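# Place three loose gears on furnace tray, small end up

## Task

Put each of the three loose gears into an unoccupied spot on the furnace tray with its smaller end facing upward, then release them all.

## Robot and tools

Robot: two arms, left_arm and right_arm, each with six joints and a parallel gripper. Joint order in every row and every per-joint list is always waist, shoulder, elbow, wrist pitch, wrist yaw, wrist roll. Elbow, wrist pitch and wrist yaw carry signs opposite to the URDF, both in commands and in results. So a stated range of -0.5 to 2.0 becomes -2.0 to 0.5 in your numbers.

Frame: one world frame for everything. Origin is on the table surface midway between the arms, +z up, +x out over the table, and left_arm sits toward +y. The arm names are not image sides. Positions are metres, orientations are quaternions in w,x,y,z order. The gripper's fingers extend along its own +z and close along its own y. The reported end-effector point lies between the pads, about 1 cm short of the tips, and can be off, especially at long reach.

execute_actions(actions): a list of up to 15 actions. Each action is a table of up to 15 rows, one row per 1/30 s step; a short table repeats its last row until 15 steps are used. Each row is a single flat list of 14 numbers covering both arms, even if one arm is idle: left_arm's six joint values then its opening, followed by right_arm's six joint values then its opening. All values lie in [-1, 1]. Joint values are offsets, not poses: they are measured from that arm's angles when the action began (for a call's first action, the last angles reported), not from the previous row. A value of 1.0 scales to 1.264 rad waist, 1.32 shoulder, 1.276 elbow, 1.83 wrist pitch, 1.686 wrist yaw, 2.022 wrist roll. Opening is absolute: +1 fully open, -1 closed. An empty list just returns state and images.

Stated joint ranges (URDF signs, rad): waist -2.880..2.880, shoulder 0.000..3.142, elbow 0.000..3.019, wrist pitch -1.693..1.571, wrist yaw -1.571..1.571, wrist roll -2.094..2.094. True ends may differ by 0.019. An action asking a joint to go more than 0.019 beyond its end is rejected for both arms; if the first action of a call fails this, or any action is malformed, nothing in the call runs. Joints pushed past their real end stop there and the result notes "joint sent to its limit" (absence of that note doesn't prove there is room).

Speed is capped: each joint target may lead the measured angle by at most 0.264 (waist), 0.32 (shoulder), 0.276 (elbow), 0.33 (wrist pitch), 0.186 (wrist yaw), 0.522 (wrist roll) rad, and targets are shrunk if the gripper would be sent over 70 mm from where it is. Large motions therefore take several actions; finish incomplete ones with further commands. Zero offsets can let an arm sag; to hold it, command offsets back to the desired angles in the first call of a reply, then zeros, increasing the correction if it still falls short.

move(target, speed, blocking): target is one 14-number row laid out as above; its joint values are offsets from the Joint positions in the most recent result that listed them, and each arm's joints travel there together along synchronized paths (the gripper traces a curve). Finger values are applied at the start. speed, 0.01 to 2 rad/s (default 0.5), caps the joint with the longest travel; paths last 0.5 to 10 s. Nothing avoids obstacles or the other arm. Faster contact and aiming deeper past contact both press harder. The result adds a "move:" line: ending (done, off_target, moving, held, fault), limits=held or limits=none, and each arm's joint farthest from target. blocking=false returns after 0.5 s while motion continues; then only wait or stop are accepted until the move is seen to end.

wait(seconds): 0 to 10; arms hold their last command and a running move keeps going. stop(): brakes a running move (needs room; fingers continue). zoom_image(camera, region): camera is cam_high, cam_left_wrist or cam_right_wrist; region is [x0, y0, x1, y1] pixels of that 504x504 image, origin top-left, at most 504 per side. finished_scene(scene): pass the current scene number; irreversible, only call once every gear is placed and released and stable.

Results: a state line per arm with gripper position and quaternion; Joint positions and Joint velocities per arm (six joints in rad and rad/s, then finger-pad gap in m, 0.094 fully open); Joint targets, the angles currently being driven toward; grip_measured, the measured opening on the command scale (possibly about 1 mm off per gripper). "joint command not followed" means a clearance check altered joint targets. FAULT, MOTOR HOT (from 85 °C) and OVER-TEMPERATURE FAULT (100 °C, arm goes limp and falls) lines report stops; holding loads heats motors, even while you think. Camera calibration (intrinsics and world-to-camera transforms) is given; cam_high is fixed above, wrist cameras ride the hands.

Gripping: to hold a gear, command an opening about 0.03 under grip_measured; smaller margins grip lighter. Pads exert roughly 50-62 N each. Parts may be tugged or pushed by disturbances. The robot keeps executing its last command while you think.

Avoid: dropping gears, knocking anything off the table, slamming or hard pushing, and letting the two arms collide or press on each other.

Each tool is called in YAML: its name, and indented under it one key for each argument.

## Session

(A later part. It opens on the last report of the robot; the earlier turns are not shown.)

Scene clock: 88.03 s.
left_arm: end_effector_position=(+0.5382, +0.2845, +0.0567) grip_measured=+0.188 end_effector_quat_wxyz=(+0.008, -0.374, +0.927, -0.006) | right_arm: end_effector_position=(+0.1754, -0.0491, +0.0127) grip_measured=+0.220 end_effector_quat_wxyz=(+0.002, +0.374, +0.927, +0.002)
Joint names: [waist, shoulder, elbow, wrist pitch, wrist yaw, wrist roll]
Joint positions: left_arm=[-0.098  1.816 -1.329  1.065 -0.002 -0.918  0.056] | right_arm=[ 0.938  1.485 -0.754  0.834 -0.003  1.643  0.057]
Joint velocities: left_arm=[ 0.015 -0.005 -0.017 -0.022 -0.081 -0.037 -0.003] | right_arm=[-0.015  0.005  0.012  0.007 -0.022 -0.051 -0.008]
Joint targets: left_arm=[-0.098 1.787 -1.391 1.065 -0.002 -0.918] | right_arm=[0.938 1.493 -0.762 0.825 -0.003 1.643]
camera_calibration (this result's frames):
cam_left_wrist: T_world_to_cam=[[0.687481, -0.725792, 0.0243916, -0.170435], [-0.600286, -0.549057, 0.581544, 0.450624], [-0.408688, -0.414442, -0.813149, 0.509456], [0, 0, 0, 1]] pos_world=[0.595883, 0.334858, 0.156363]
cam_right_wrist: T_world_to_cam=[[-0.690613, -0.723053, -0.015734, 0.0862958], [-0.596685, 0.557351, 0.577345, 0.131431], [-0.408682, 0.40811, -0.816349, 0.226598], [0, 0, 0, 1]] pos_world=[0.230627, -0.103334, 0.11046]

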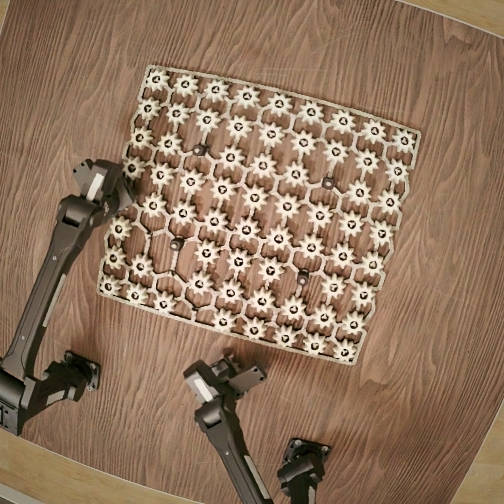

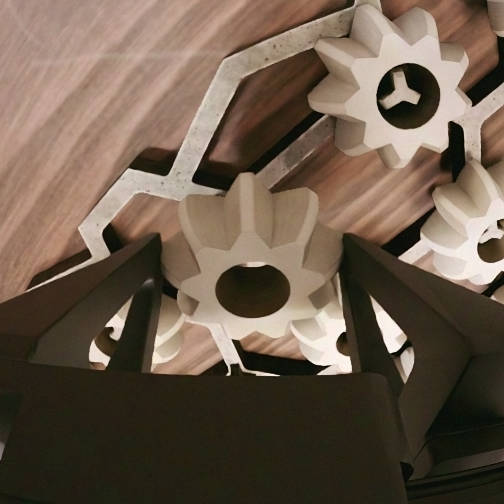

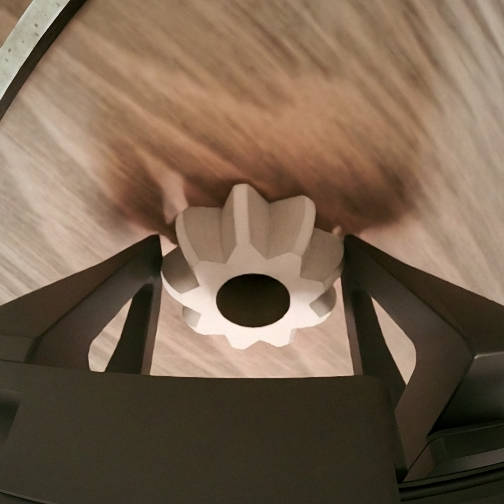

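zoom_image:
  camera: "cam_left_wrist"
  region: [200,230,310,330]

zoom_image:
  camera: "cam_left_wrist"
  region: [340,40,504,290]

Region (200, 230, 310, 330) of cam_left_wrist's 504x504 image, scaled by 4.582, with more detail than that image has; it fills the top 458 rows of this view, and the rest is white.

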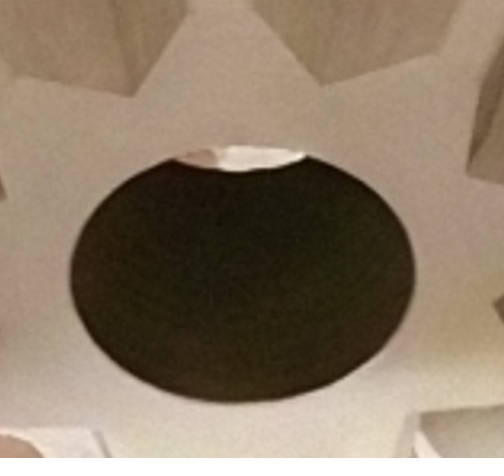

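Region (340, 40, 504, 290) of cam_left_wrist's 504x504 image, scaled by 2.016, with more detail than that image has; it fills the left 331 columns of this view, and the rest is white.

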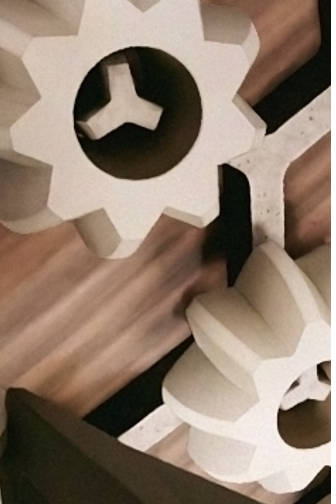

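zoom_image:
  camera: "cam_left_wrist"
  region: [444,190,504,270]

Region (444, 190, 504, 270) of cam_left_wrist's 504x504 image, scaled by 6.300, with more detail than that image has; it fills the left 378 columns of this view, and the rest is white.

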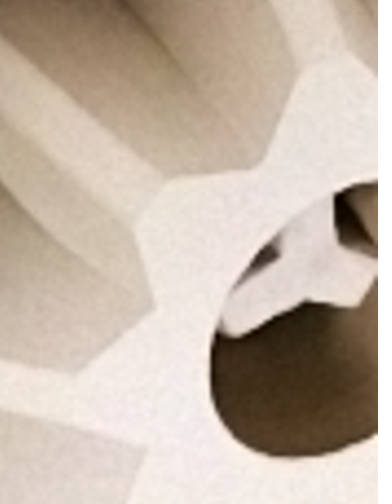

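execute_actions:
  actions:
    - [[0.002,-0.005,-0.044,0.002,0,0,0.09, 0,0.006,-0.003,-0.005,0,0,0.2],[0.004,0,-0.044,0.004,0,0,0.09, 0,0.006,-0.003,-0.005,0,0,0.19],[0.006,0.003,-0.044,0.006,0,0,0.09, 0,0.006,-0.003,-0.005,0,0,0.18],[0.008,0.006,-0.044,0.008,0,0,0.09, 0,0.006,-0.003,-0.005,0,0,0.17],[0.010,0.009,-0.044,0.010,0,0,0.09, 0,0.006,-0.003,-0.005,0,0,0.16],[0.012,0.012,-0.044,0.012,0,0,0.09, 0,0.006,-0.003,-0.005,0,0,0.15],[0.0127,0.014,-0.044,0.014,0,0,0.09, 0,0.006,-0.003,-0.005,0,0,0.14],[0.0127,0.016,-0.044,0.016,0,0,0.09, 0,0.006,-0.003,-0.005,0,0,0.13],[0.0127,0.018,-0.044,0.0175,0,0,0.09, 0,0.006,-0.003,-0.005,0,0,0.12],[0.0127,0.02,-0.044,0.0175,0,0,0.09, 0,0.006,-0.003,-0.005,0,0,0.11],[0.0127,0.022,-0.044,0.0175,0,0,0.09, 0,0.006,-0.003,-0.005,0,0,0.1],[0.0127,0.024,-0.044,0.0175,0,0,0.09, 0,0.006,-0.003,-0.005,0,0,0.09],[0.0127,0.025,-0.044,0.0175,0,0,0.09, 0,0.006,-0.003,-0.005,0,0,0.09],[0.0127,0.025,-0.044,0.0175,0,0,0.09, 0,0.006,-0.003,-0.005,0,0,0.09],[0.0127,0.025,-0.044,0.0175,0,0,0.09, 0,0.006,-0.003,-0.005,0,0,0.09]]

Scene clock: 91.97 s.
left_arm: end_effector_position=(+0.5315, +0.2869, +0.0467) grip_measured=+0.188 end_effector_quat_wxyz=(-0.010, -0.375, +0.927, +0.005) | right_arm: end_effector_position=(+0.1753, -0.0492, +0.0126) grip_measured=+0.183 end_effector_quat_wxyz=(+0.002, +0.374, +0.927, +0.002)
Joint names: [waist, shoulder, elbow, wrist pitch, wrist yaw, wrist roll]
Joint positions: left_arm=[-0.095  1.837 -1.329  1.086 -0.002 -0.918  0.056] | right_arm=[ 0.938  1.485 -0.754  0.834 -0.003  1.643  0.056]
Joint velocities: left_arm=[-0.005  0.083  0.002 -0.027  0.007  0.051  0.   ] | right_arm=[-0.015 -0.015  0.007  0.007 -0.037  0.022  0.001]
Joint targets: left_arm=[-0.082 1.849 -1.385 1.097 -0.002 -0.918] | right_arm=[0.938 1.493 -0.758 0.825 -0.003 1.643]
camera_calibration (this result's frames):
cam_left_wrist: T_world_to_cam=[[0.689742, -0.724002, -0.00872487, -0.164039], [-0.574246, -0.554333, 0.602459, 0.440478], [-0.441018, -0.410531, -0.798102, 0.514938], [0, 0, 0, 1]] pos_world=[0.593184, 0.336805, 0.144172]
cam_right_wrist: T_world_to_cam=[[-0.690617, -0.723058, -0.0153534, 0.086099], [-0.596544, 0.55752, 0.577327, 0.131487], [-0.408881, 0.407871, -0.816368, 0.226543], [0, 0, 0, 1]] pos_world=[0.230528, -0.103452, 0.110353]

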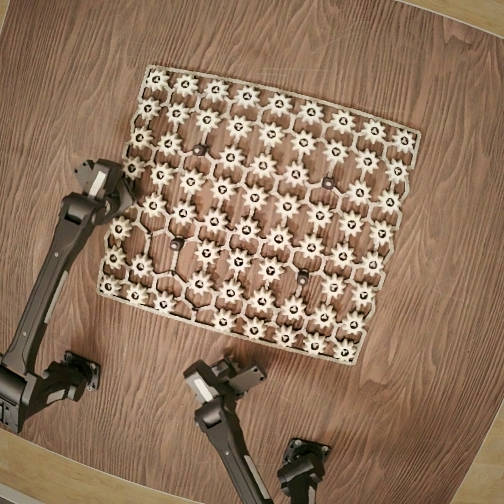

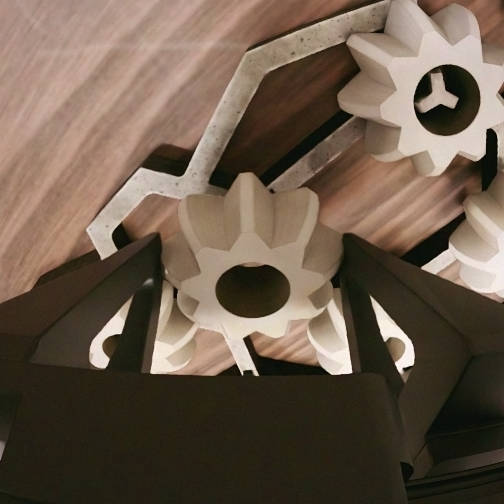

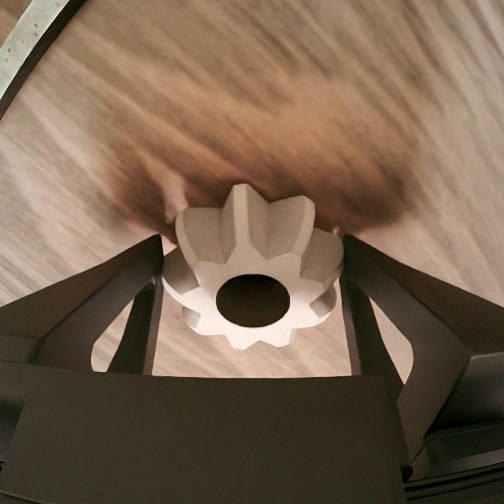

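wait:
  seconds: 0

zoom_image:
  camera: "cam_left_wrist"
  region: [150,150,360,350]

Scene clock: 92.27 s.
left_arm: end_effector_position=(+0.5314, +0.2873, +0.0450) grip_measured=+0.188 end_effector_quat_wxyz=(-0.012, -0.376, +0.927, +0.006) | right_arm: end_effector_position=(+0.1753, -0.0492, +0.0126) grip_measured=+0.183 end_effector_quat_wxyz=(+0.002, +0.374, +0.927, +0.002)
Joint names: [waist, shoulder, elbow, wrist pitch, wrist yaw, wrist roll]
Joint positions: left_arm=[-0.095  1.84  -1.33   1.086 -0.002 -0.918  0.056] | right_arm=[ 0.938  1.485 -0.754  0.834 -0.003  1.643  0.056]
Joint velocities: left_arm=[-0.005  0.005  0.012 -0.007  0.007  0.022  0.001] | right_arm=[-0.005  0.005  0.007  0.012  0.007  0.051 -0.001]
Joint targets: left_arm=[-0.082 1.849 -1.385 1.097 -0.002 -0.918] | right_arm=[0.938 1.493 -0.758 0.825 -0.003 1.643]
camera_calibration (this result's frames):
cam_left_wrist: T_world_to_cam=[[0.69026, -0.723471, -0.0114345, -0.163994], [-0.571774, -0.555075, 0.604124, 0.440533], [-0.443413, -0.410465, -0.796808, 0.514858], [0, 0, 0, 1]] pos_world=[0.593379, 0.337215, 0.142231]
cam_right_wrist: T_world_to_cam=[[-0.690617, -0.723058, -0.0153534, 0.086099], [-0.596544, 0.55752, 0.577327, 0.131487], [-0.408881, 0.407871, -0.816368, 0.226543], [0, 0, 0, 1]] pos_world=[0.230528, -0.103452, 0.110353]

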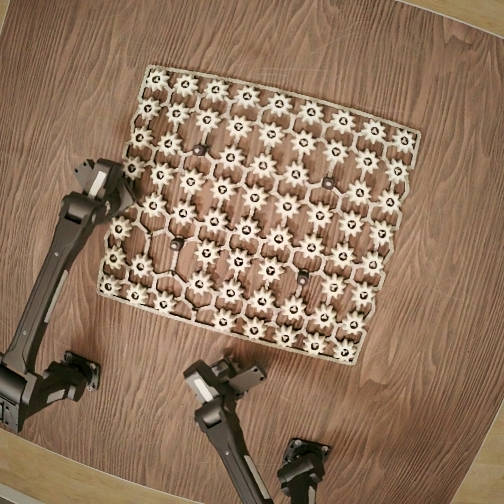

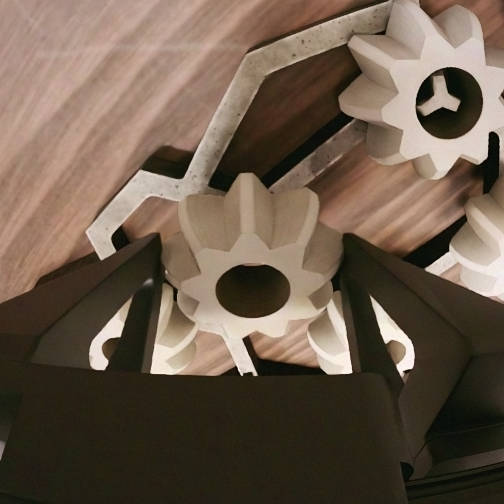

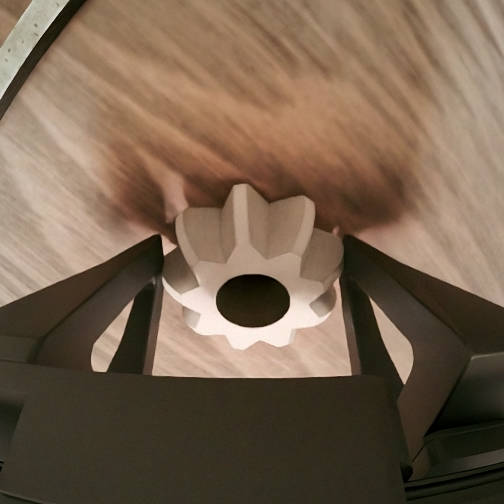

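Region (150, 150, 360, 350) of cam_left_wrist's 504x504 image, scaled by 2.400, with more detail than that image has; it fills the top 480 rows of this view, and the rest is white.

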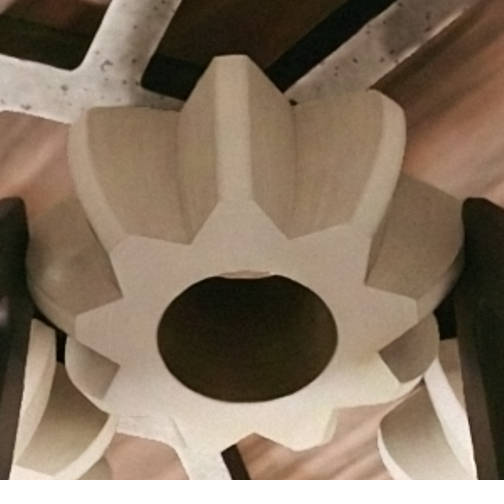

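execute_actions:
  actions:
    - [[0,0,-0.044,-0.002,0,0,0.09, 0,-0.0225,-0.04,0,0,0,0.09],[0,0,-0.044,-0.004,0,0,0.09, 0,-0.027,-0.044,0,0,0,0.09],[0,0,-0.044,-0.005,0,0,0.09, 0,-0.031,-0.047,0,0,0,0.09],[0,0,-0.044,-0.006,0,0,0.09, 0,-0.035,-0.05,0.004,0,0,0.09],[0,0,-0.044,-0.007,0,0,0.09, 0,-0.039,-0.052,0.009,0,0,0.09],[0,0,-0.044,-0.008,0,0,0.09, 0,-0.043,-0.054,0.014,0,0,0.09],[0,0,-0.044,-0.009,0,0,0.09, 0,-0.047,-0.056,0.019,0,0,0.09],[0,0,-0.044,-0.010,0,0,0.09, 0,-0.051,-0.058,0.024,0,0,0.09],[0,0,-0.044,-0.011,0,0,0.09, 0,-0.055,-0.06,0.03,0,0,0.09],[0,0,-0.044,-0.012,0,0,0.09, 0,-0.059,-0.063,0.036,0,0,0.09],[0,0,-0.044,-0.013,0,0,0.09, 0,-0.063,-0.066,0.042,0,0,0.09],[0,0,-0.044,-0.013,0,0,0.09, 0,-0.067,-0.068,0.048,0,0,0.09],[0,0,-0.044,-0.013,0,0,0.09, 0,-0.07,-0.07,0.054,0,0,0.09],[0,0,-0.044,-0.013,0,0,0.09, 0,-0.073,-0.072,0.058,0,0,0.09],[0,0,-0.044,-0.013,0,0,0.09, 0,-0.073,-0.072,0.06,0,0,0.09]]

wait:
  seconds: 0.3

zoom_image:
  camera: "cam_left_wrist"
  region: [150,150,360,350]

Scene clock: 94.50 s.
left_arm: end_effector_position=(+0.5342, +0.2869, +0.0449) grip_measured=+0.188 end_effector_quat_wxyz=(-0.007, -0.376, +0.927, +0.003) | right_arm: end_effector_position=(+0.1768, -0.0473, +0.0426) grip_measured=+0.183 end_effector_quat_wxyz=(+0.004, +0.374, +0.927, +0.007)
Joint names: [waist, shoulder, elbow, wrist pitch, wrist yaw, wrist roll]
Joint positions: left_arm=[-0.095  1.84  -1.33   1.075 -0.002 -0.918  0.056] | right_arm=[ 0.938  1.424 -0.789  0.919 -0.003  1.643  0.056]
Joint velocities: left_arm=[ 0.005 -0.005  0.012 -0.002  0.022 -0.066 -0.   ] | right_arm=[ 0.005 -0.161 -0.051  0.232 -0.007  0.037 -0.001]
Joint targets: left_arm=[-0.095 1.840 -1.386 1.063 -0.002 -0.918] | right_arm=[0.938 1.389 -0.845 0.944 -0.003 1.643]
camera_calibration (this result's frames):
cam_left_wrist: T_world_to_cam=[[0.690338, -0.723483, -0.00240203, -0.166659], [-0.578581, -0.554063, 0.598547, 0.445526], [-0.434369, -0.41181, -0.801084, 0.511621], [0, 0, 0, 1]] pos_world=[0.595057, 0.336965, 0.142782]
cam_right_wrist: T_world_to_cam=[[-0.690469, -0.72288, -0.0263882, 0.0894686], [-0.600633, 0.552611, 0.577807, 0.114563], [-0.403103, 0.414808, -0.815747, 0.25013], [0, 0, 0, 1]] pos_world=[0.231414, -0.10239, 0.140208]

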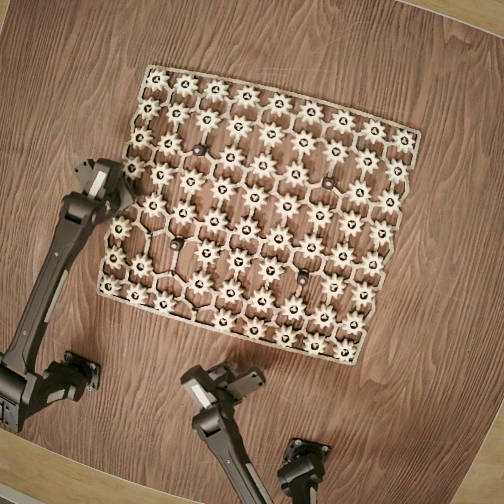

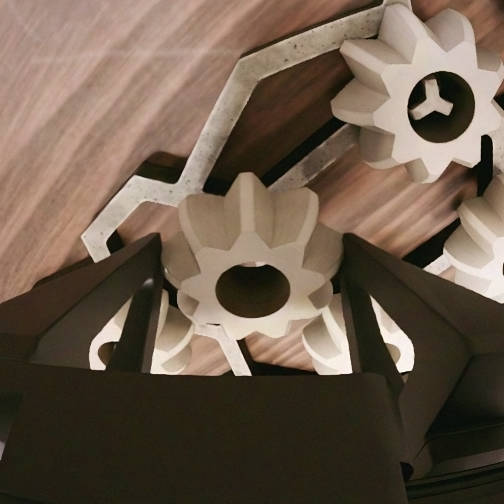

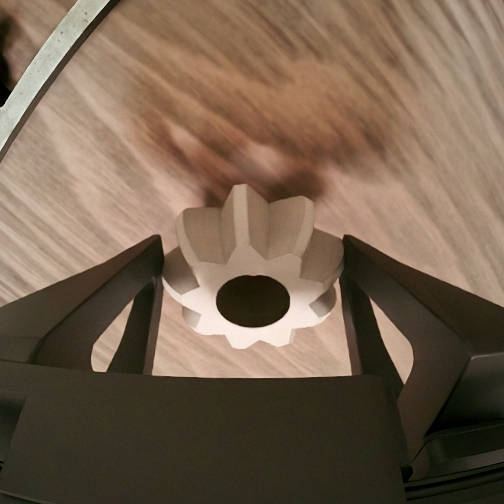

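Scene clock: 94.80 s.
left_arm: end_effector_position=(+0.5343, +0.2869, +0.0449) grip_measured=+0.188 end_effector_quat_wxyz=(-0.007, -0.376, +0.927, +0.003) | right_arm: end_effector_position=(+0.1764, -0.0479, +0.0466) grip_measured=+0.183 end_effector_quat_wxyz=(+0.004, +0.374, +0.927, +0.007)
Joint names: [waist, shoulder, elbow, wrist pitch, wrist yaw, wrist roll]
Joint positions: left_arm=[-0.095  1.84  -1.33   1.075 -0.002 -0.918  0.056] | right_arm=[ 0.938  1.415 -0.793  0.933 -0.003  1.643  0.056]
Joint velocities: left_arm=[-0.005 -0.015 -0.012  0.007  0.022  0.037  0.001] | right_arm=[-0.005 -0.015 -0.007  0.007 -0.022  0.051 -0.   ]
Joint targets: left_arm=[-0.095 1.840 -1.386 1.062 -0.002 -0.918] | right_arm=[0.938 1.389 -0.845 0.944 -0.003 1.643]
wait: 0.30 s; no rest
camera_calibration (this result's frames):
cam_left_wrist: T_world_to_cam=[[0.690339, -0.723483, -0.00210093, -0.166747], [-0.578807, -0.554029, 0.59836, 0.445693], [-0.434067, -0.411855, -0.801225, 0.511512], [0, 0, 0, 1]] pos_world=[0.595112, 0.336957, 0.142801]
cam_right_wrist: T_world_to_cam=[[-0.690488, -0.722903, -0.0252468, 0.0887861], [-0.60021, 0.553119, 0.577761, 0.11218], [-0.4037, 0.41409, -0.815816, 0.253587], [0, 0, 0, 1]] pos_world=[0.231011, -0.102873, 0.144309]

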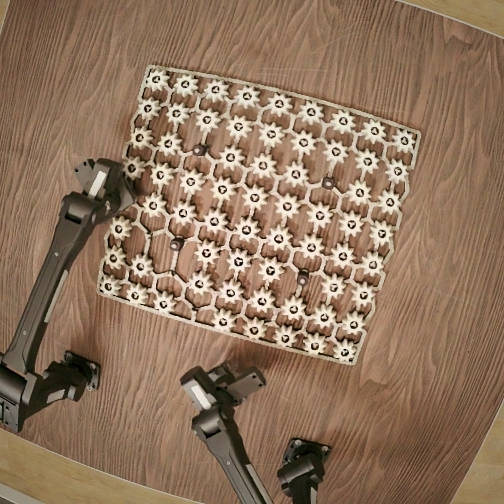

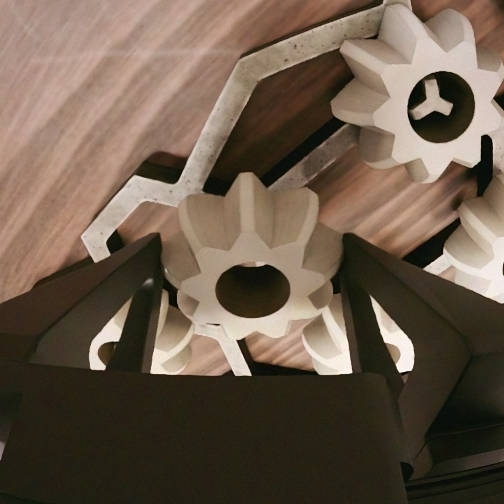

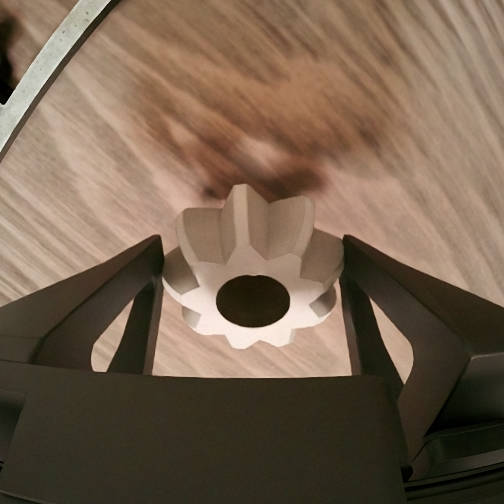

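Region (150, 150, 360, 350) of cam_left_wrist's 504x504 image, scaled by 2.400, with more detail than that image has; it fills the top 480 rows of this view, and the rest is white.

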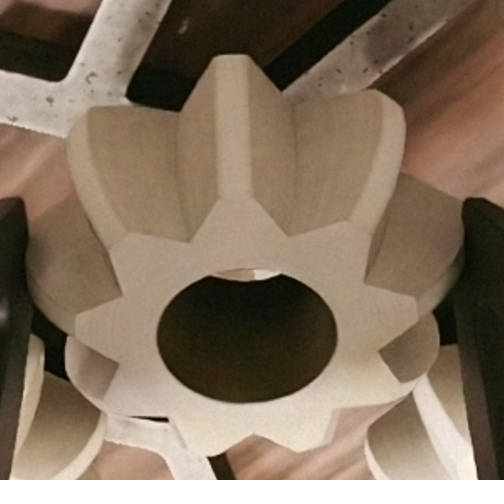

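execute_actions:
  actions:
    - [[0,0,-0.042,-0.008,0,0,0.09, 0,-0.02,-0.045,0.006,0,0,0.09],[0,0,-0.040,-0.009,0,0,0.09, 0,-0.02,-0.051,0.008,0,0,0.09],[0,0,-0.038,-0.010,0,0,0.09, 0,-0.02,-0.057,0.012,0,0,0.09],[0,0,-0.036,-0.011,0,0,0.09, 0,-0.02,-0.063,0.016,0,0,0.09],[0,0,-0.034,-0.012,0,0,0.09, 0,-0.02,-0.069,0.021,0,0,0.09],[0,0,-0.032,-0.013,0,0,0.09, 0,-0.02,-0.075,0.026,0,0,0.09],[0,0,-0.030,-0.014,0,0,0.09, 0,-0.02,-0.081,0.031,0,0,0.09],[0,0,-0.028,-0.015,0,0,0.09, 0,-0.02,-0.087,0.036,0,0,0.09],[0,0,-0.026,-0.016,0,0,0.09, 0,-0.02,-0.093,0.041,0,0,0.09],[0,0,-0.025,-0.017,0,0,0.09, 0,-0.02,-0.099,0.046,0,0,0.09],[0,0,-0.024,-0.018,0,0,0.09, 0,-0.02,-0.105,0.051,0,0,0.09],[0,0,-0.023,-0.019,0,0,0.09, 0,-0.02,-0.111,0.056,0,0,0.09],[0,0,-0.022,-0.020,0,0,0.09, 0,-0.02,-0.117,0.060,0,0,0.09],[0,0,-0.021,-0.021,0,0,0.09, 0,-0.02,-0.121,0.063,0,0,0.09],[0,0,-0.020,-0.021,0,0,0.09, 0,-0.02,-0.125,0.066,0,0,0.09]]

wait:
  seconds: 0.4

zoom_image:
  camera: "cam_left_wrist"
  region: [150,150,360,350]

Scene clock: 98.67 s.
left_arm: end_effector_position=(+0.5376, +0.2864, +0.0449) grip_measured=+0.188 end_effector_quat_wxyz=(-0.001, -0.376, +0.927, -0.001) | right_arm: end_effector_position=(+0.1883, -0.0335, +0.0766) grip_measured=+0.183 end_effector_quat_wxyz=(+0.003, +0.374, +0.927, +0.005)
Joint names: [waist, shoulder, elbow, wrist pitch, wrist yaw, wrist roll]
Joint positions: left_arm=[-0.095  1.84  -1.33   1.061 -0.002 -0.918  0.056] | right_arm=[ 0.938  1.415 -0.886  1.03  -0.003  1.643  0.056]
Joint velocities: left_arm=[-0.005  0.015 -0.002 -0.007  0.037  0.022  0.   ] | right_arm=[-0.015 -0.005 -0.183  0.193  0.037 -0.022  0.   ]
Joint targets: left_arm=[-0.095 1.840 -1.355 1.036 -0.002 -0.918] | right_arm=[0.938 1.389 -0.952 1.054 -0.003 1.643]
camera_calibration (this result's frames):
cam_left_wrist: T_world_to_cam=[[0.690294, -0.723476, 0.00873835, -0.169876], [-0.586889, -0.552827, 0.591561, 0.451673], [-0.423149, -0.41348, -0.806213, 0.507554], [0, 0, 0, 1]] pos_world=[0.597117, 0.336658, 0.143489]
cam_right_wrist: T_world_to_cam=[[-0.690535, -0.722959, -0.0222029, 0.107946], [-0.599082, 0.554474, 0.577633, 0.0939707], [-0.405294, 0.412177, -0.815994, 0.277134], [0, 0, 0, 1]] pos_world=[0.243157, -0.0882923, 0.174256]

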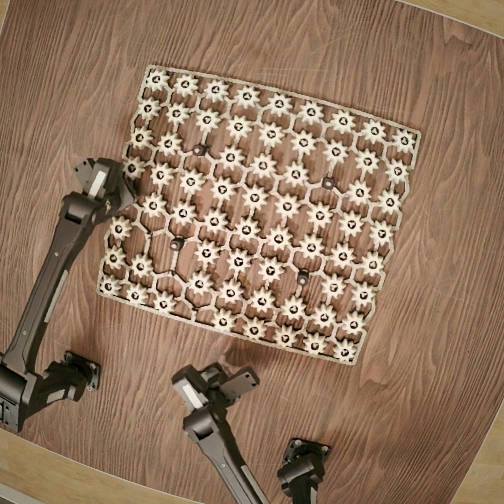

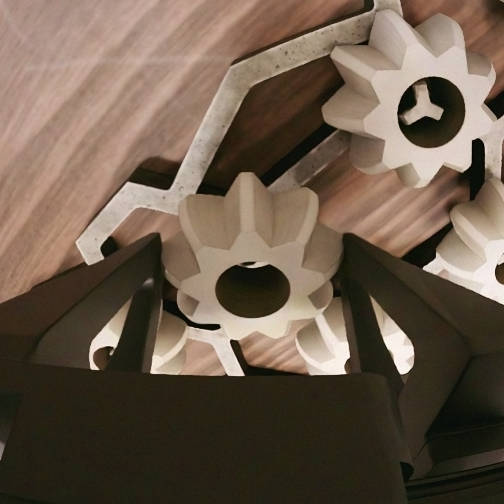

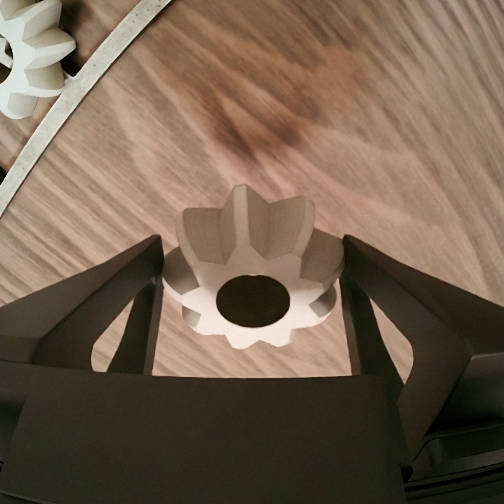

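Scene clock: 99.07 s.
left_arm: end_effector_position=(+0.5376, +0.2864, +0.0449) grip_measured=+0.188 end_effector_quat_wxyz=(-0.001, -0.376, +0.927, -0.001) | right_arm: end_effector_position=(+0.1896, -0.0320, +0.0806) grip_measured=+0.183 end_effector_quat_wxyz=(+0.003, +0.374, +0.927, +0.005)
Joint names: [waist, shoulder, elbow, wrist pitch, wrist yaw, wrist roll]
Joint positions: left_arm=[-0.095  1.84  -1.33   1.061 -0.002 -0.918  0.056] | right_arm=[ 0.938  1.415 -0.899  1.043 -0.003  1.643  0.056]
Joint velocities: left_arm=[-0.005  0.005  0.002 -0.002  0.037 -0.037 -0.   ] | right_arm=[-0.005 -0.005 -0.012 -0.012 -0.022  0.037  0.   ]
Joint targets: left_arm=[-0.095 1.840 -1.355 1.036 -0.002 -0.918] | right_arm=[0.938 1.389 -0.952 1.054 -0.003 1.643]
wait: 0.40 s; at rest by 0.37 s
camera_calibration (this result's frames):
cam_left_wrist: T_world_to_cam=[[0.690294, -0.723476, 0.00873835, -0.169876], [-0.586889, -0.552827, 0.591561, 0.451673], [-0.423149, -0.41348, -0.806213, 0.507554], [0, 0, 0, 1]] pos_world=[0.597117, 0.336658, 0.143489]
cam_right_wrist: T_world_to_cam=[[-0.69055, -0.722978, -0.0210614, 0.109988], [-0.598658, 0.554981, 0.577584, 0.0914916], [-0.405892, 0.41146, -0.816059, 0.280406], [0, 0, 0, 1]] pos_world=[0.244539, -0.0866335, 0.178301]

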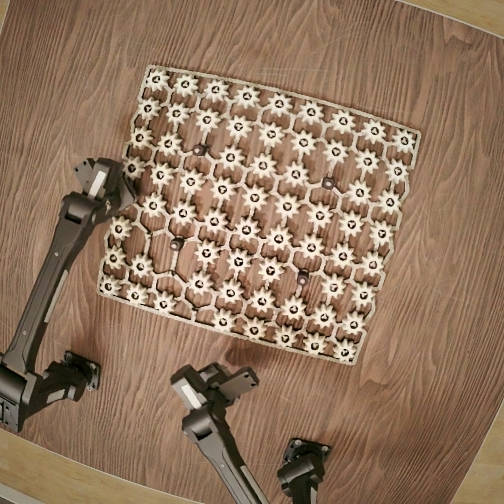

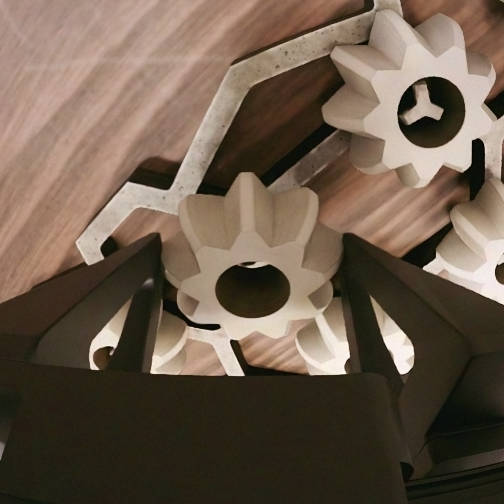

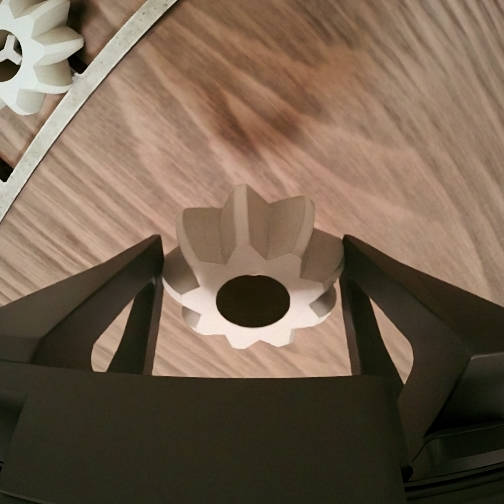

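Region (150, 150, 360, 350) of cam_left_wrist's 504x504 image, scaled by 2.400, with more detail than that image has; it fills the top 480 rows of this view, and the rest is white.

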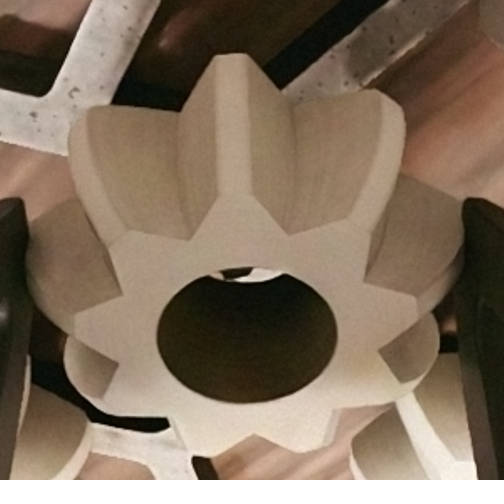

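zoom_image:
  camera: "cam_left_wrist"
  region: [215,250,295,300]

Region (215, 250, 295, 300) of cam_left_wrist's 504x504 image, scaled by 6.300, with more detail than that image has; it fills the top 315 rows of this view, and the rest is white.

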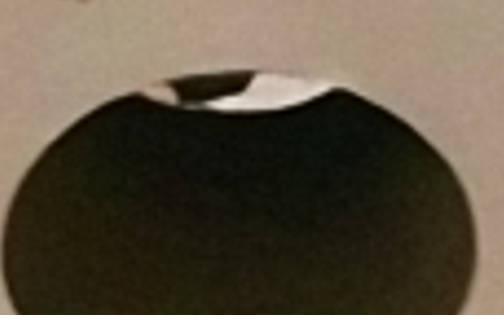

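zoom_image:
  camera: "cam_left_wrist"
  region: [380,60,480,160]

Region (380, 60, 480, 160) of cam_left_wrist's 504x504 image, scaled by 5.040, with more detail than that image has.

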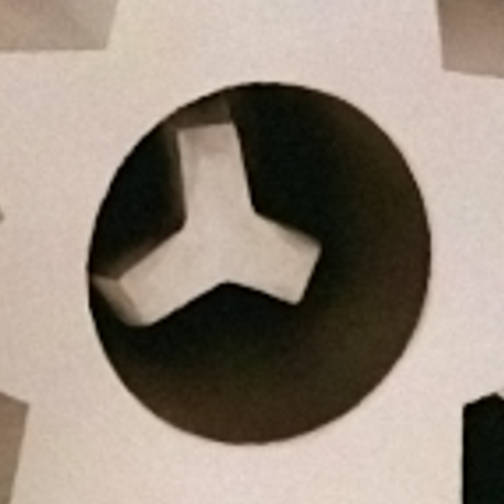

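zoom_image:
  camera: "cam_high"
  region: [90,60,250,190]

zoom_image:
  camera: "cam_high"
  region: [90,200,250,330]

Region (90, 60, 250, 190) of cam_high's 504x504 image, scaled by 3.150, with more detail than that image has; it fills the top 410 rows of this view, and the rest is white.

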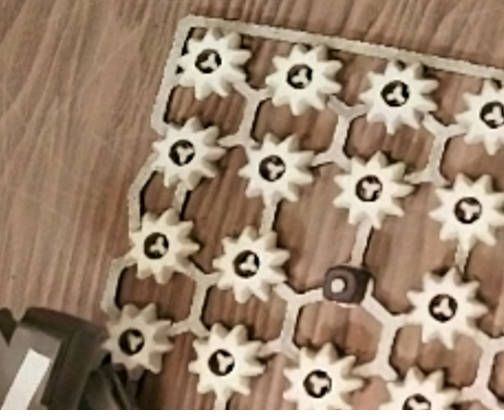

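Region (90, 200, 250, 330) of cam_high's 504x504 image, scaled by 3.150, with more detail than that image has; it fills the top 410 rows of this view, and the rest is white.

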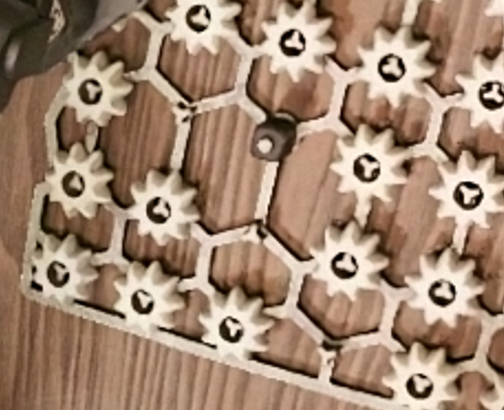

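move:
  target: [-0.015,0,-0.025,0.024,0,0,0.09, -0.054,0.265,-0.397,0.069,0,-0.016,0.09]
  speed: 0.4

zoom_image:
  camera: "cam_left_wrist"
  region: [150,150,360,350]

Scene clock: 105.83 s.
left_arm: end_effector_position=(+0.5314, +0.2870, +0.0430) grip_measured=+0.188 end_effector_quat_wxyz=(-0.010, -0.375, +0.927, +0.005) | right_arm: end_effector_position=(+0.3049, +0.0591, +0.0900) grip_measured=+0.183 end_effector_quat_wxyz=(+0.001, +0.392, +0.920, -0.001)
Joint names: [waist, shoulder, elbow, wrist pitch, wrist yaw, wrist roll]
Joint positions: left_arm=[-0.095  1.84  -1.324  1.076 -0.001 -0.918  0.056] | right_arm=[ 0.879  1.762 -1.348  1.158 -0.003  1.622  0.056]
Joint velocities: left_arm=[ 0.005 -0.015  0.017 -0.007  0.022  0.022  0.001] | right_arm=[-0.015 -0.005  0.007 -0.002 -0.007  0.051  0.001]
Joint targets: left_arm=[-0.114 1.840 -1.362 1.105 -0.002 -0.918] | right_arm=[0.870 1.765 -1.405 1.169 -0.003 1.611]
move: off_target (left_arm, right_arm); limits=none; left_arm: farthest joint: the elbow, 0.038 radians from its target (0.032 radians at the start); right_arm: farthest joint: the elbow, 0.058 radians from its target (0.507 radians at the start)
camera_calibration (this result's frames):
cam_left_wrist: T_world_to_cam=[[0.68974, -0.724009, -0.00828999, -0.163922], [-0.575005, -0.554675, 0.601419, 0.443277], [-0.440031, -0.410057, -0.79889, 0.51139], [0, 0, 0, 1]] pos_world=[0.592977, 0.336892, 0.14059]
cam_right_wrist: T_world_to_cam=[[-0.71801, -0.695977, -0.00880993, 0.261315], [-0.57208, 0.582886, 0.577034, 0.0948592], [-0.396467, 0.419356, -0.816673, 0.29412], [0, 0, 0, 1]] pos_world=[0.358503, 0.00323639, 0.187765]

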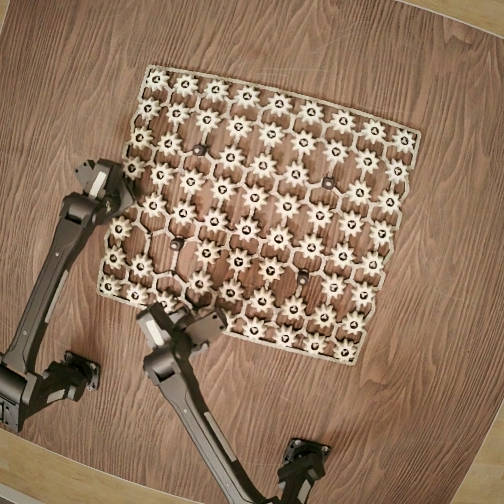

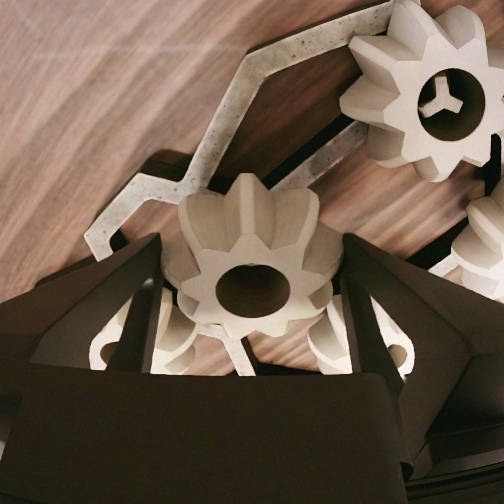

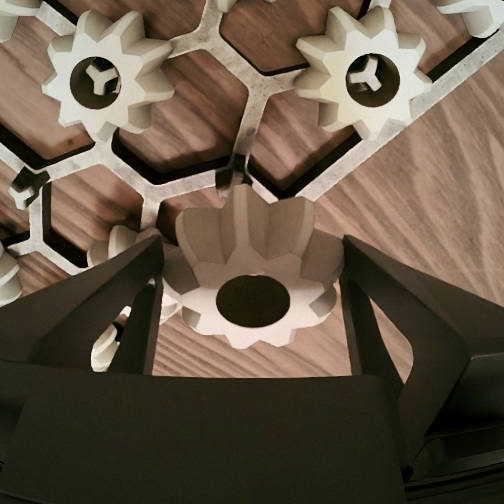

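Region (150, 150, 360, 350) of cam_left_wrist's 504x504 image, scaled by 2.400, with more detail than that image has; it fills the top 480 rows of this view, and the rest is white.

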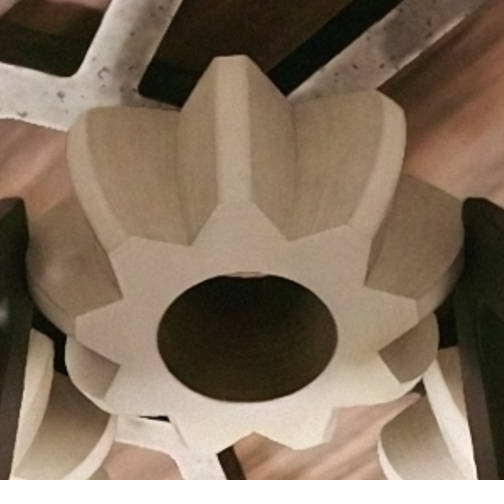

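execute_actions:
  actions:
    - [[0,0,-0.025,0,0,0,0.09, -0.007,0,-0.045,0.006,0,-0.005,0.09],[0,0,-0.025,-0.003,0,0,0.09, -0.007,0,-0.045,0.006,0,-0.005,0.09],[0,0,-0.024,-0.005,0,0,0.09, -0.007,0,-0.045,0.006,0,-0.005,0.09],[0,0,-0.023,-0.007,0,0,0.09, -0.007,0,-0.045,0.006,0,-0.005,0.09],[0,0,-0.022,-0.009,0,0,0.09, -0.007,0,-0.045,0.006,0,-0.005,0.09],[0,0,-0.021,-0.010,0,0,0.09, -0.007,0,-0.045,0.006,0,-0.005,0.09],[0,0,-0.020,-0.011,0,0,0.09, -0.007,0,-0.045,0.006,0,-0.005,0.09],[0,0,-0.019,-0.012,0,0,0.09, -0.007,0,-0.045,0.006,0,-0.005,0.09],[0,0,-0.018,-0.013,0,0,0.09, -0.007,0,-0.045,0.006,0,-0.005,0.09],[0,0,-0.017,-0.014,0,0,0.09, -0.007,0,-0.045,0.006,0,-0.005,0.09],[0,0,-0.016,-0.015,0,0,0.09, -0.007,0,-0.045,0.006,0,-0.005,0.09],[0,0,-0.015,-0.016,0,0,0.09, -0.007,0,-0.045,0.006,0,-0.005,0.09],[0,0,-0.014,-0.017,0,0,0.09, -0.007,0,-0.045,0.006,0,-0.005,0.09],[0,0,-0.013,-0.017,0,0,0.09, -0.007,0,-0.045,0.006,0,-0.005,0.09],[0,0,-0.012,-0.017,0,0,0.09, -0.007,0,-0.045,0.006,0,-0.005,0.09]]

zoom_image:
  camera: "cam_left_wrist"
  region: [150,150,360,350]

zoom_image:
  camera: "cam_right_wrist"
  region: [150,100,350,300]

Scene clock: 107.67 s.
left_arm: end_effector_position=(+0.5358, +0.2864, +0.0430) grip_measured=+0.188 end_effector_quat_wxyz=(-0.002, -0.375, +0.927, +0.001) | right_arm: end_effector_position=(+0.3049, +0.0591, +0.0900) grip_measured=+0.183 end_effector_quat_wxyz=(+0.001, +0.392, +0.920, -0.001)
Joint names: [waist, shoulder, elbow, wrist pitch, wrist yaw, wrist roll]
Joint positions: left_arm=[-0.095  1.84  -1.324  1.058 -0.001 -0.918  0.056] | right_arm=[ 0.879  1.762 -1.348  1.158 -0.003  1.622  0.056]
Joint velocities: left_arm=[-0.005 -0.005 -0.002 -0.002  0.007  0.037  0.001] | right_arm=[-0.005 -0.005 -0.017 -0.012  0.007  0.007  0.001]
Joint targets: left_arm=[-0.095 1.840 -1.339 1.045 -0.001 -0.918] | right_arm=[0.870 1.762 -1.405 1.169 -0.003 1.612]
camera_calibration (this result's frames):
cam_left_wrist: T_world_to_cam=[[0.689761, -0.724016, 0.00562699, -0.167968], [-0.585625, -0.553314, 0.592356, 0.451189], [-0.425762, -0.411879, -0.805656, 0.506191], [0, 0, 0, 1]] pos_world=[0.595603, 0.336528, 0.141496]
cam_right_wrist: T_world_to_cam=[[-0.717744, -0.696251, -0.00880859, 0.26125], [-0.572302, 0.582668, 0.577034, 0.0949397], [-0.396628, 0.419204, -0.816673, 0.294178], [0, 0, 0, 1]] pos_world=[0.358524, 0.00325688, 0.187765]

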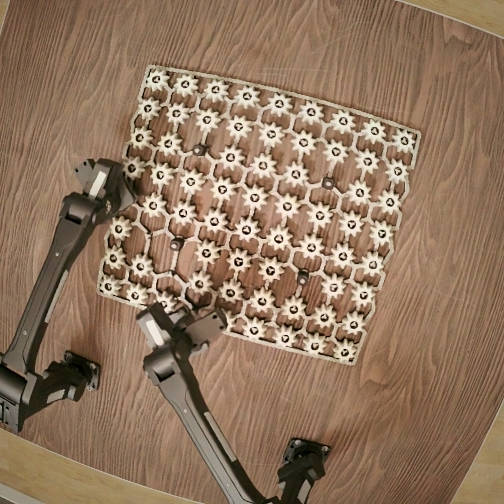

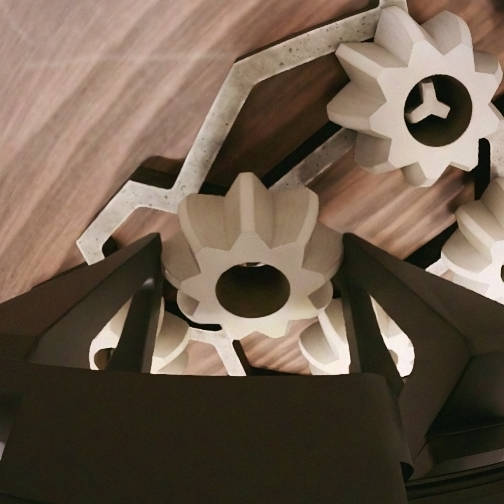

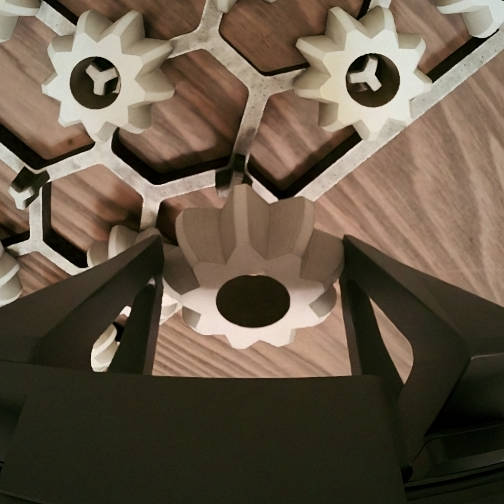

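Region (150, 150, 360, 350) of cam_left_wrist's 504x504 image, scaled by 2.400, with more detail than that image has; it fills the top 480 rows of this view, and the rest is white.

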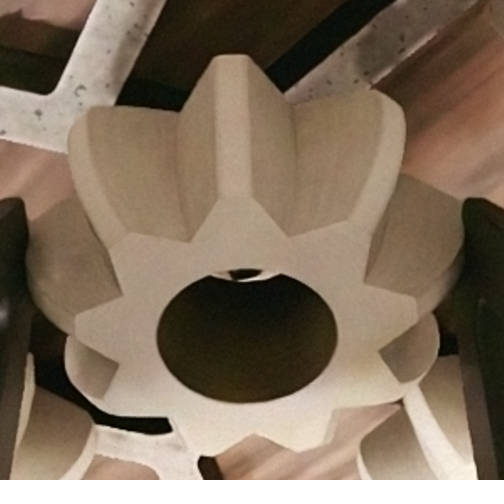

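Region (150, 100, 350, 300) of cam_right_wrist's 504x504 image, scaled by 2.520, with more detail than that image has.

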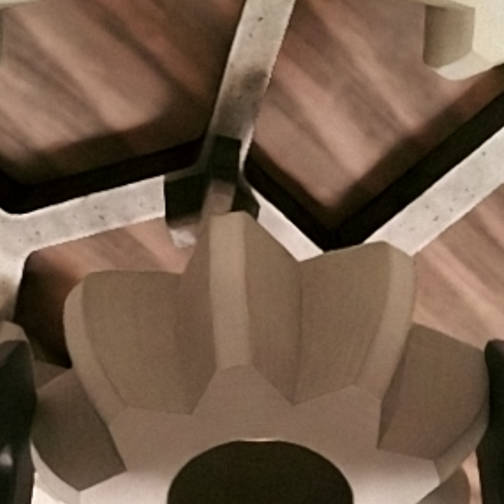

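execute_actions:
  actions:
    - [[0,0,-0.011,-0.005,0,0,0.09, -0.007,0,-0.045,0.006,0,-0.005,0.09],[0,0,-0.009,-0.005,0,0,0.09, -0.007,0,-0.045,0.006,0,-0.005,0.09],[0,0,-0.007,-0.005,0,0,0.09, -0.007,0,-0.045,0.006,0,-0.005,0.09],[0,0,-0.005,-0.006,0,0,0.09, -0.007,0,-0.045,0.006,0,-0.005,0.09],[0,0,-0.003,-0.006,0,0,0.09, -0.007,0,-0.045,0.006,0,-0.005,0.09],[0,0,-0.001,-0.007,0,0,0.09, -0.007,0,-0.045,0.006,0,-0.005,0.09],[0,0,0.001,-0.007,0,0,0.09, -0.007,0,-0.045,0.006,0,-0.005,0.09],[0,0,0.003,-0.008,0,0,0.09, -0.007,0,-0.045,0.006,0,-0.005,0.09],[0,0,0.004,-0.008,0,0,0.09, -0.007,0,-0.045,0.006,0,-0.005,0.09],[0,0,0.005,-0.009,0,0,0.09, -0.007,0,-0.045,0.006,0,-0.005,0.09],[0,0,0.006,-0.009,0,0,0.09, -0.007,0,-0.045,0.006,0,-0.005,0.09],[0,0,0.007,-0.010,0,0,0.09, -0.007,0,-0.045,0.006,0,-0.005,0.09],[0,0,0.008,-0.010,0,0,0.09, -0.007,0,-0.045,0.006,0,-0.005,0.09],[0,0,0.008,-0.010,0,0,0.09, -0.007,0,-0.045,0.006,0,-0.005,0.09],[0,0,0.008,-0.010,0,0,0.09, -0.007,0,-0.045,0.006,0,-0.005,0.09]]

zoom_image:
  camera: "cam_left_wrist"
  region: [150,150,360,350]

Scene clock: 109.33 s.
left_arm: end_effector_position=(+0.5320, +0.2870, +0.0384) grip_measured=+0.188 end_effector_quat_wxyz=(-0.004, -0.375, +0.927, +0.002) | right_arm: end_effector_position=(+0.3049, +0.0591, +0.0900) grip_measured=+0.183 end_effector_quat_wxyz=(+0.001, +0.392, +0.920, -0.001)
Joint names: [waist, shoulder, elbow, wrist pitch, wrist yaw, wrist roll]
Joint positions: left_arm=[-0.095  1.84  -1.31   1.049 -0.001 -0.918  0.056] | right_arm=[ 0.879  1.762 -1.348  1.158 -0.003  1.622  0.056]
Joint velocities: left_arm=[-0.005 -0.005  0.002 -0.037 -0.022 -0.037 -0.   ] | right_arm=[-0.005 -0.024  0.012  0.002 -0.022 -0.007 -0.001]
Joint targets: left_arm=[-0.095 1.840 -1.314 1.040 -0.001 -0.918] | right_arm=[0.870 1.762 -1.405 1.169 -0.003 1.612]
camera_calibration (this result's frames):
cam_left_wrist: T_world_to_cam=[[0.689779, -0.724018, 0.00171283, -0.164769], [-0.582714, -0.55375, 0.594816, 0.450447], [-0.429709, -0.411289, -0.80386, 0.503015], [0, 0, 0, 1]] pos_world=[0.592287, 0.337024, 0.136703]
cam_right_wrist: T_world_to_cam=[[-0.717744, -0.696251, -0.00880859, 0.26125], [-0.572302, 0.582668, 0.577034, 0.0949397], [-0.396628, 0.419204, -0.816673, 0.294178], [0, 0, 0, 1]] pos_world=[0.358524, 0.00325688, 0.187765]

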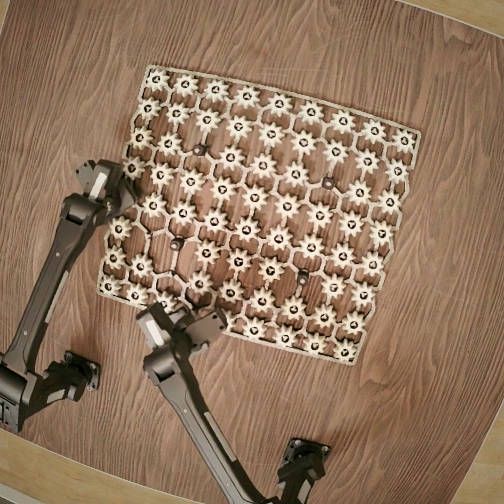

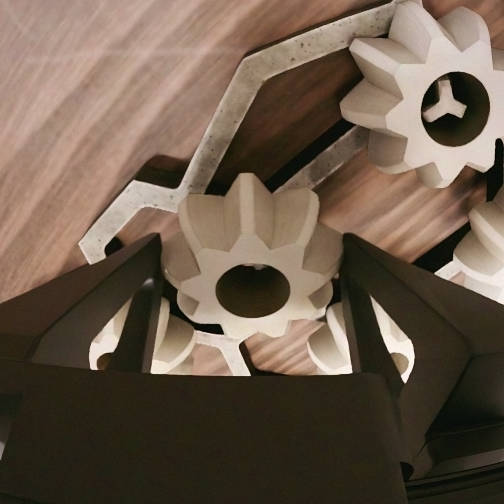

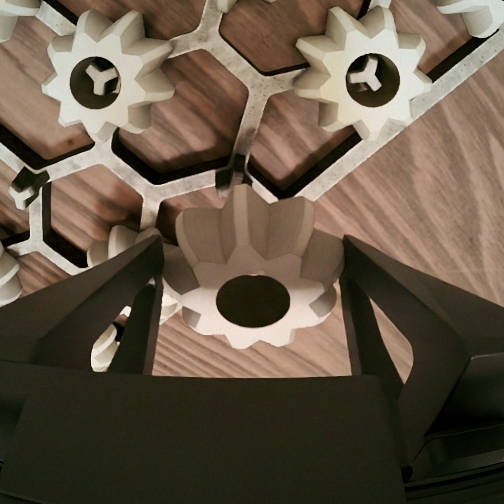

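Region (150, 150, 360, 350) of cam_left_wrist's 504x504 image, scaled by 2.400, with more detail than that image has; it fills the top 480 rows of this view, and the rest is white.

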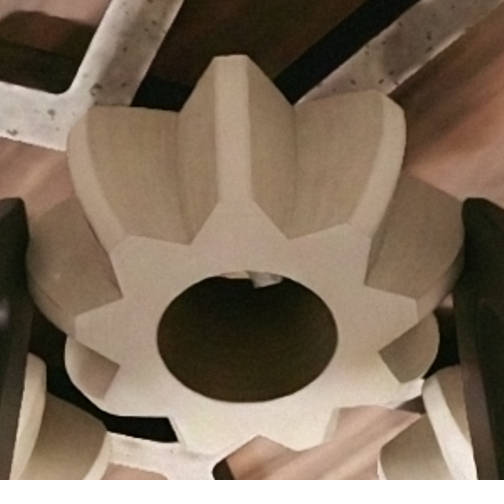

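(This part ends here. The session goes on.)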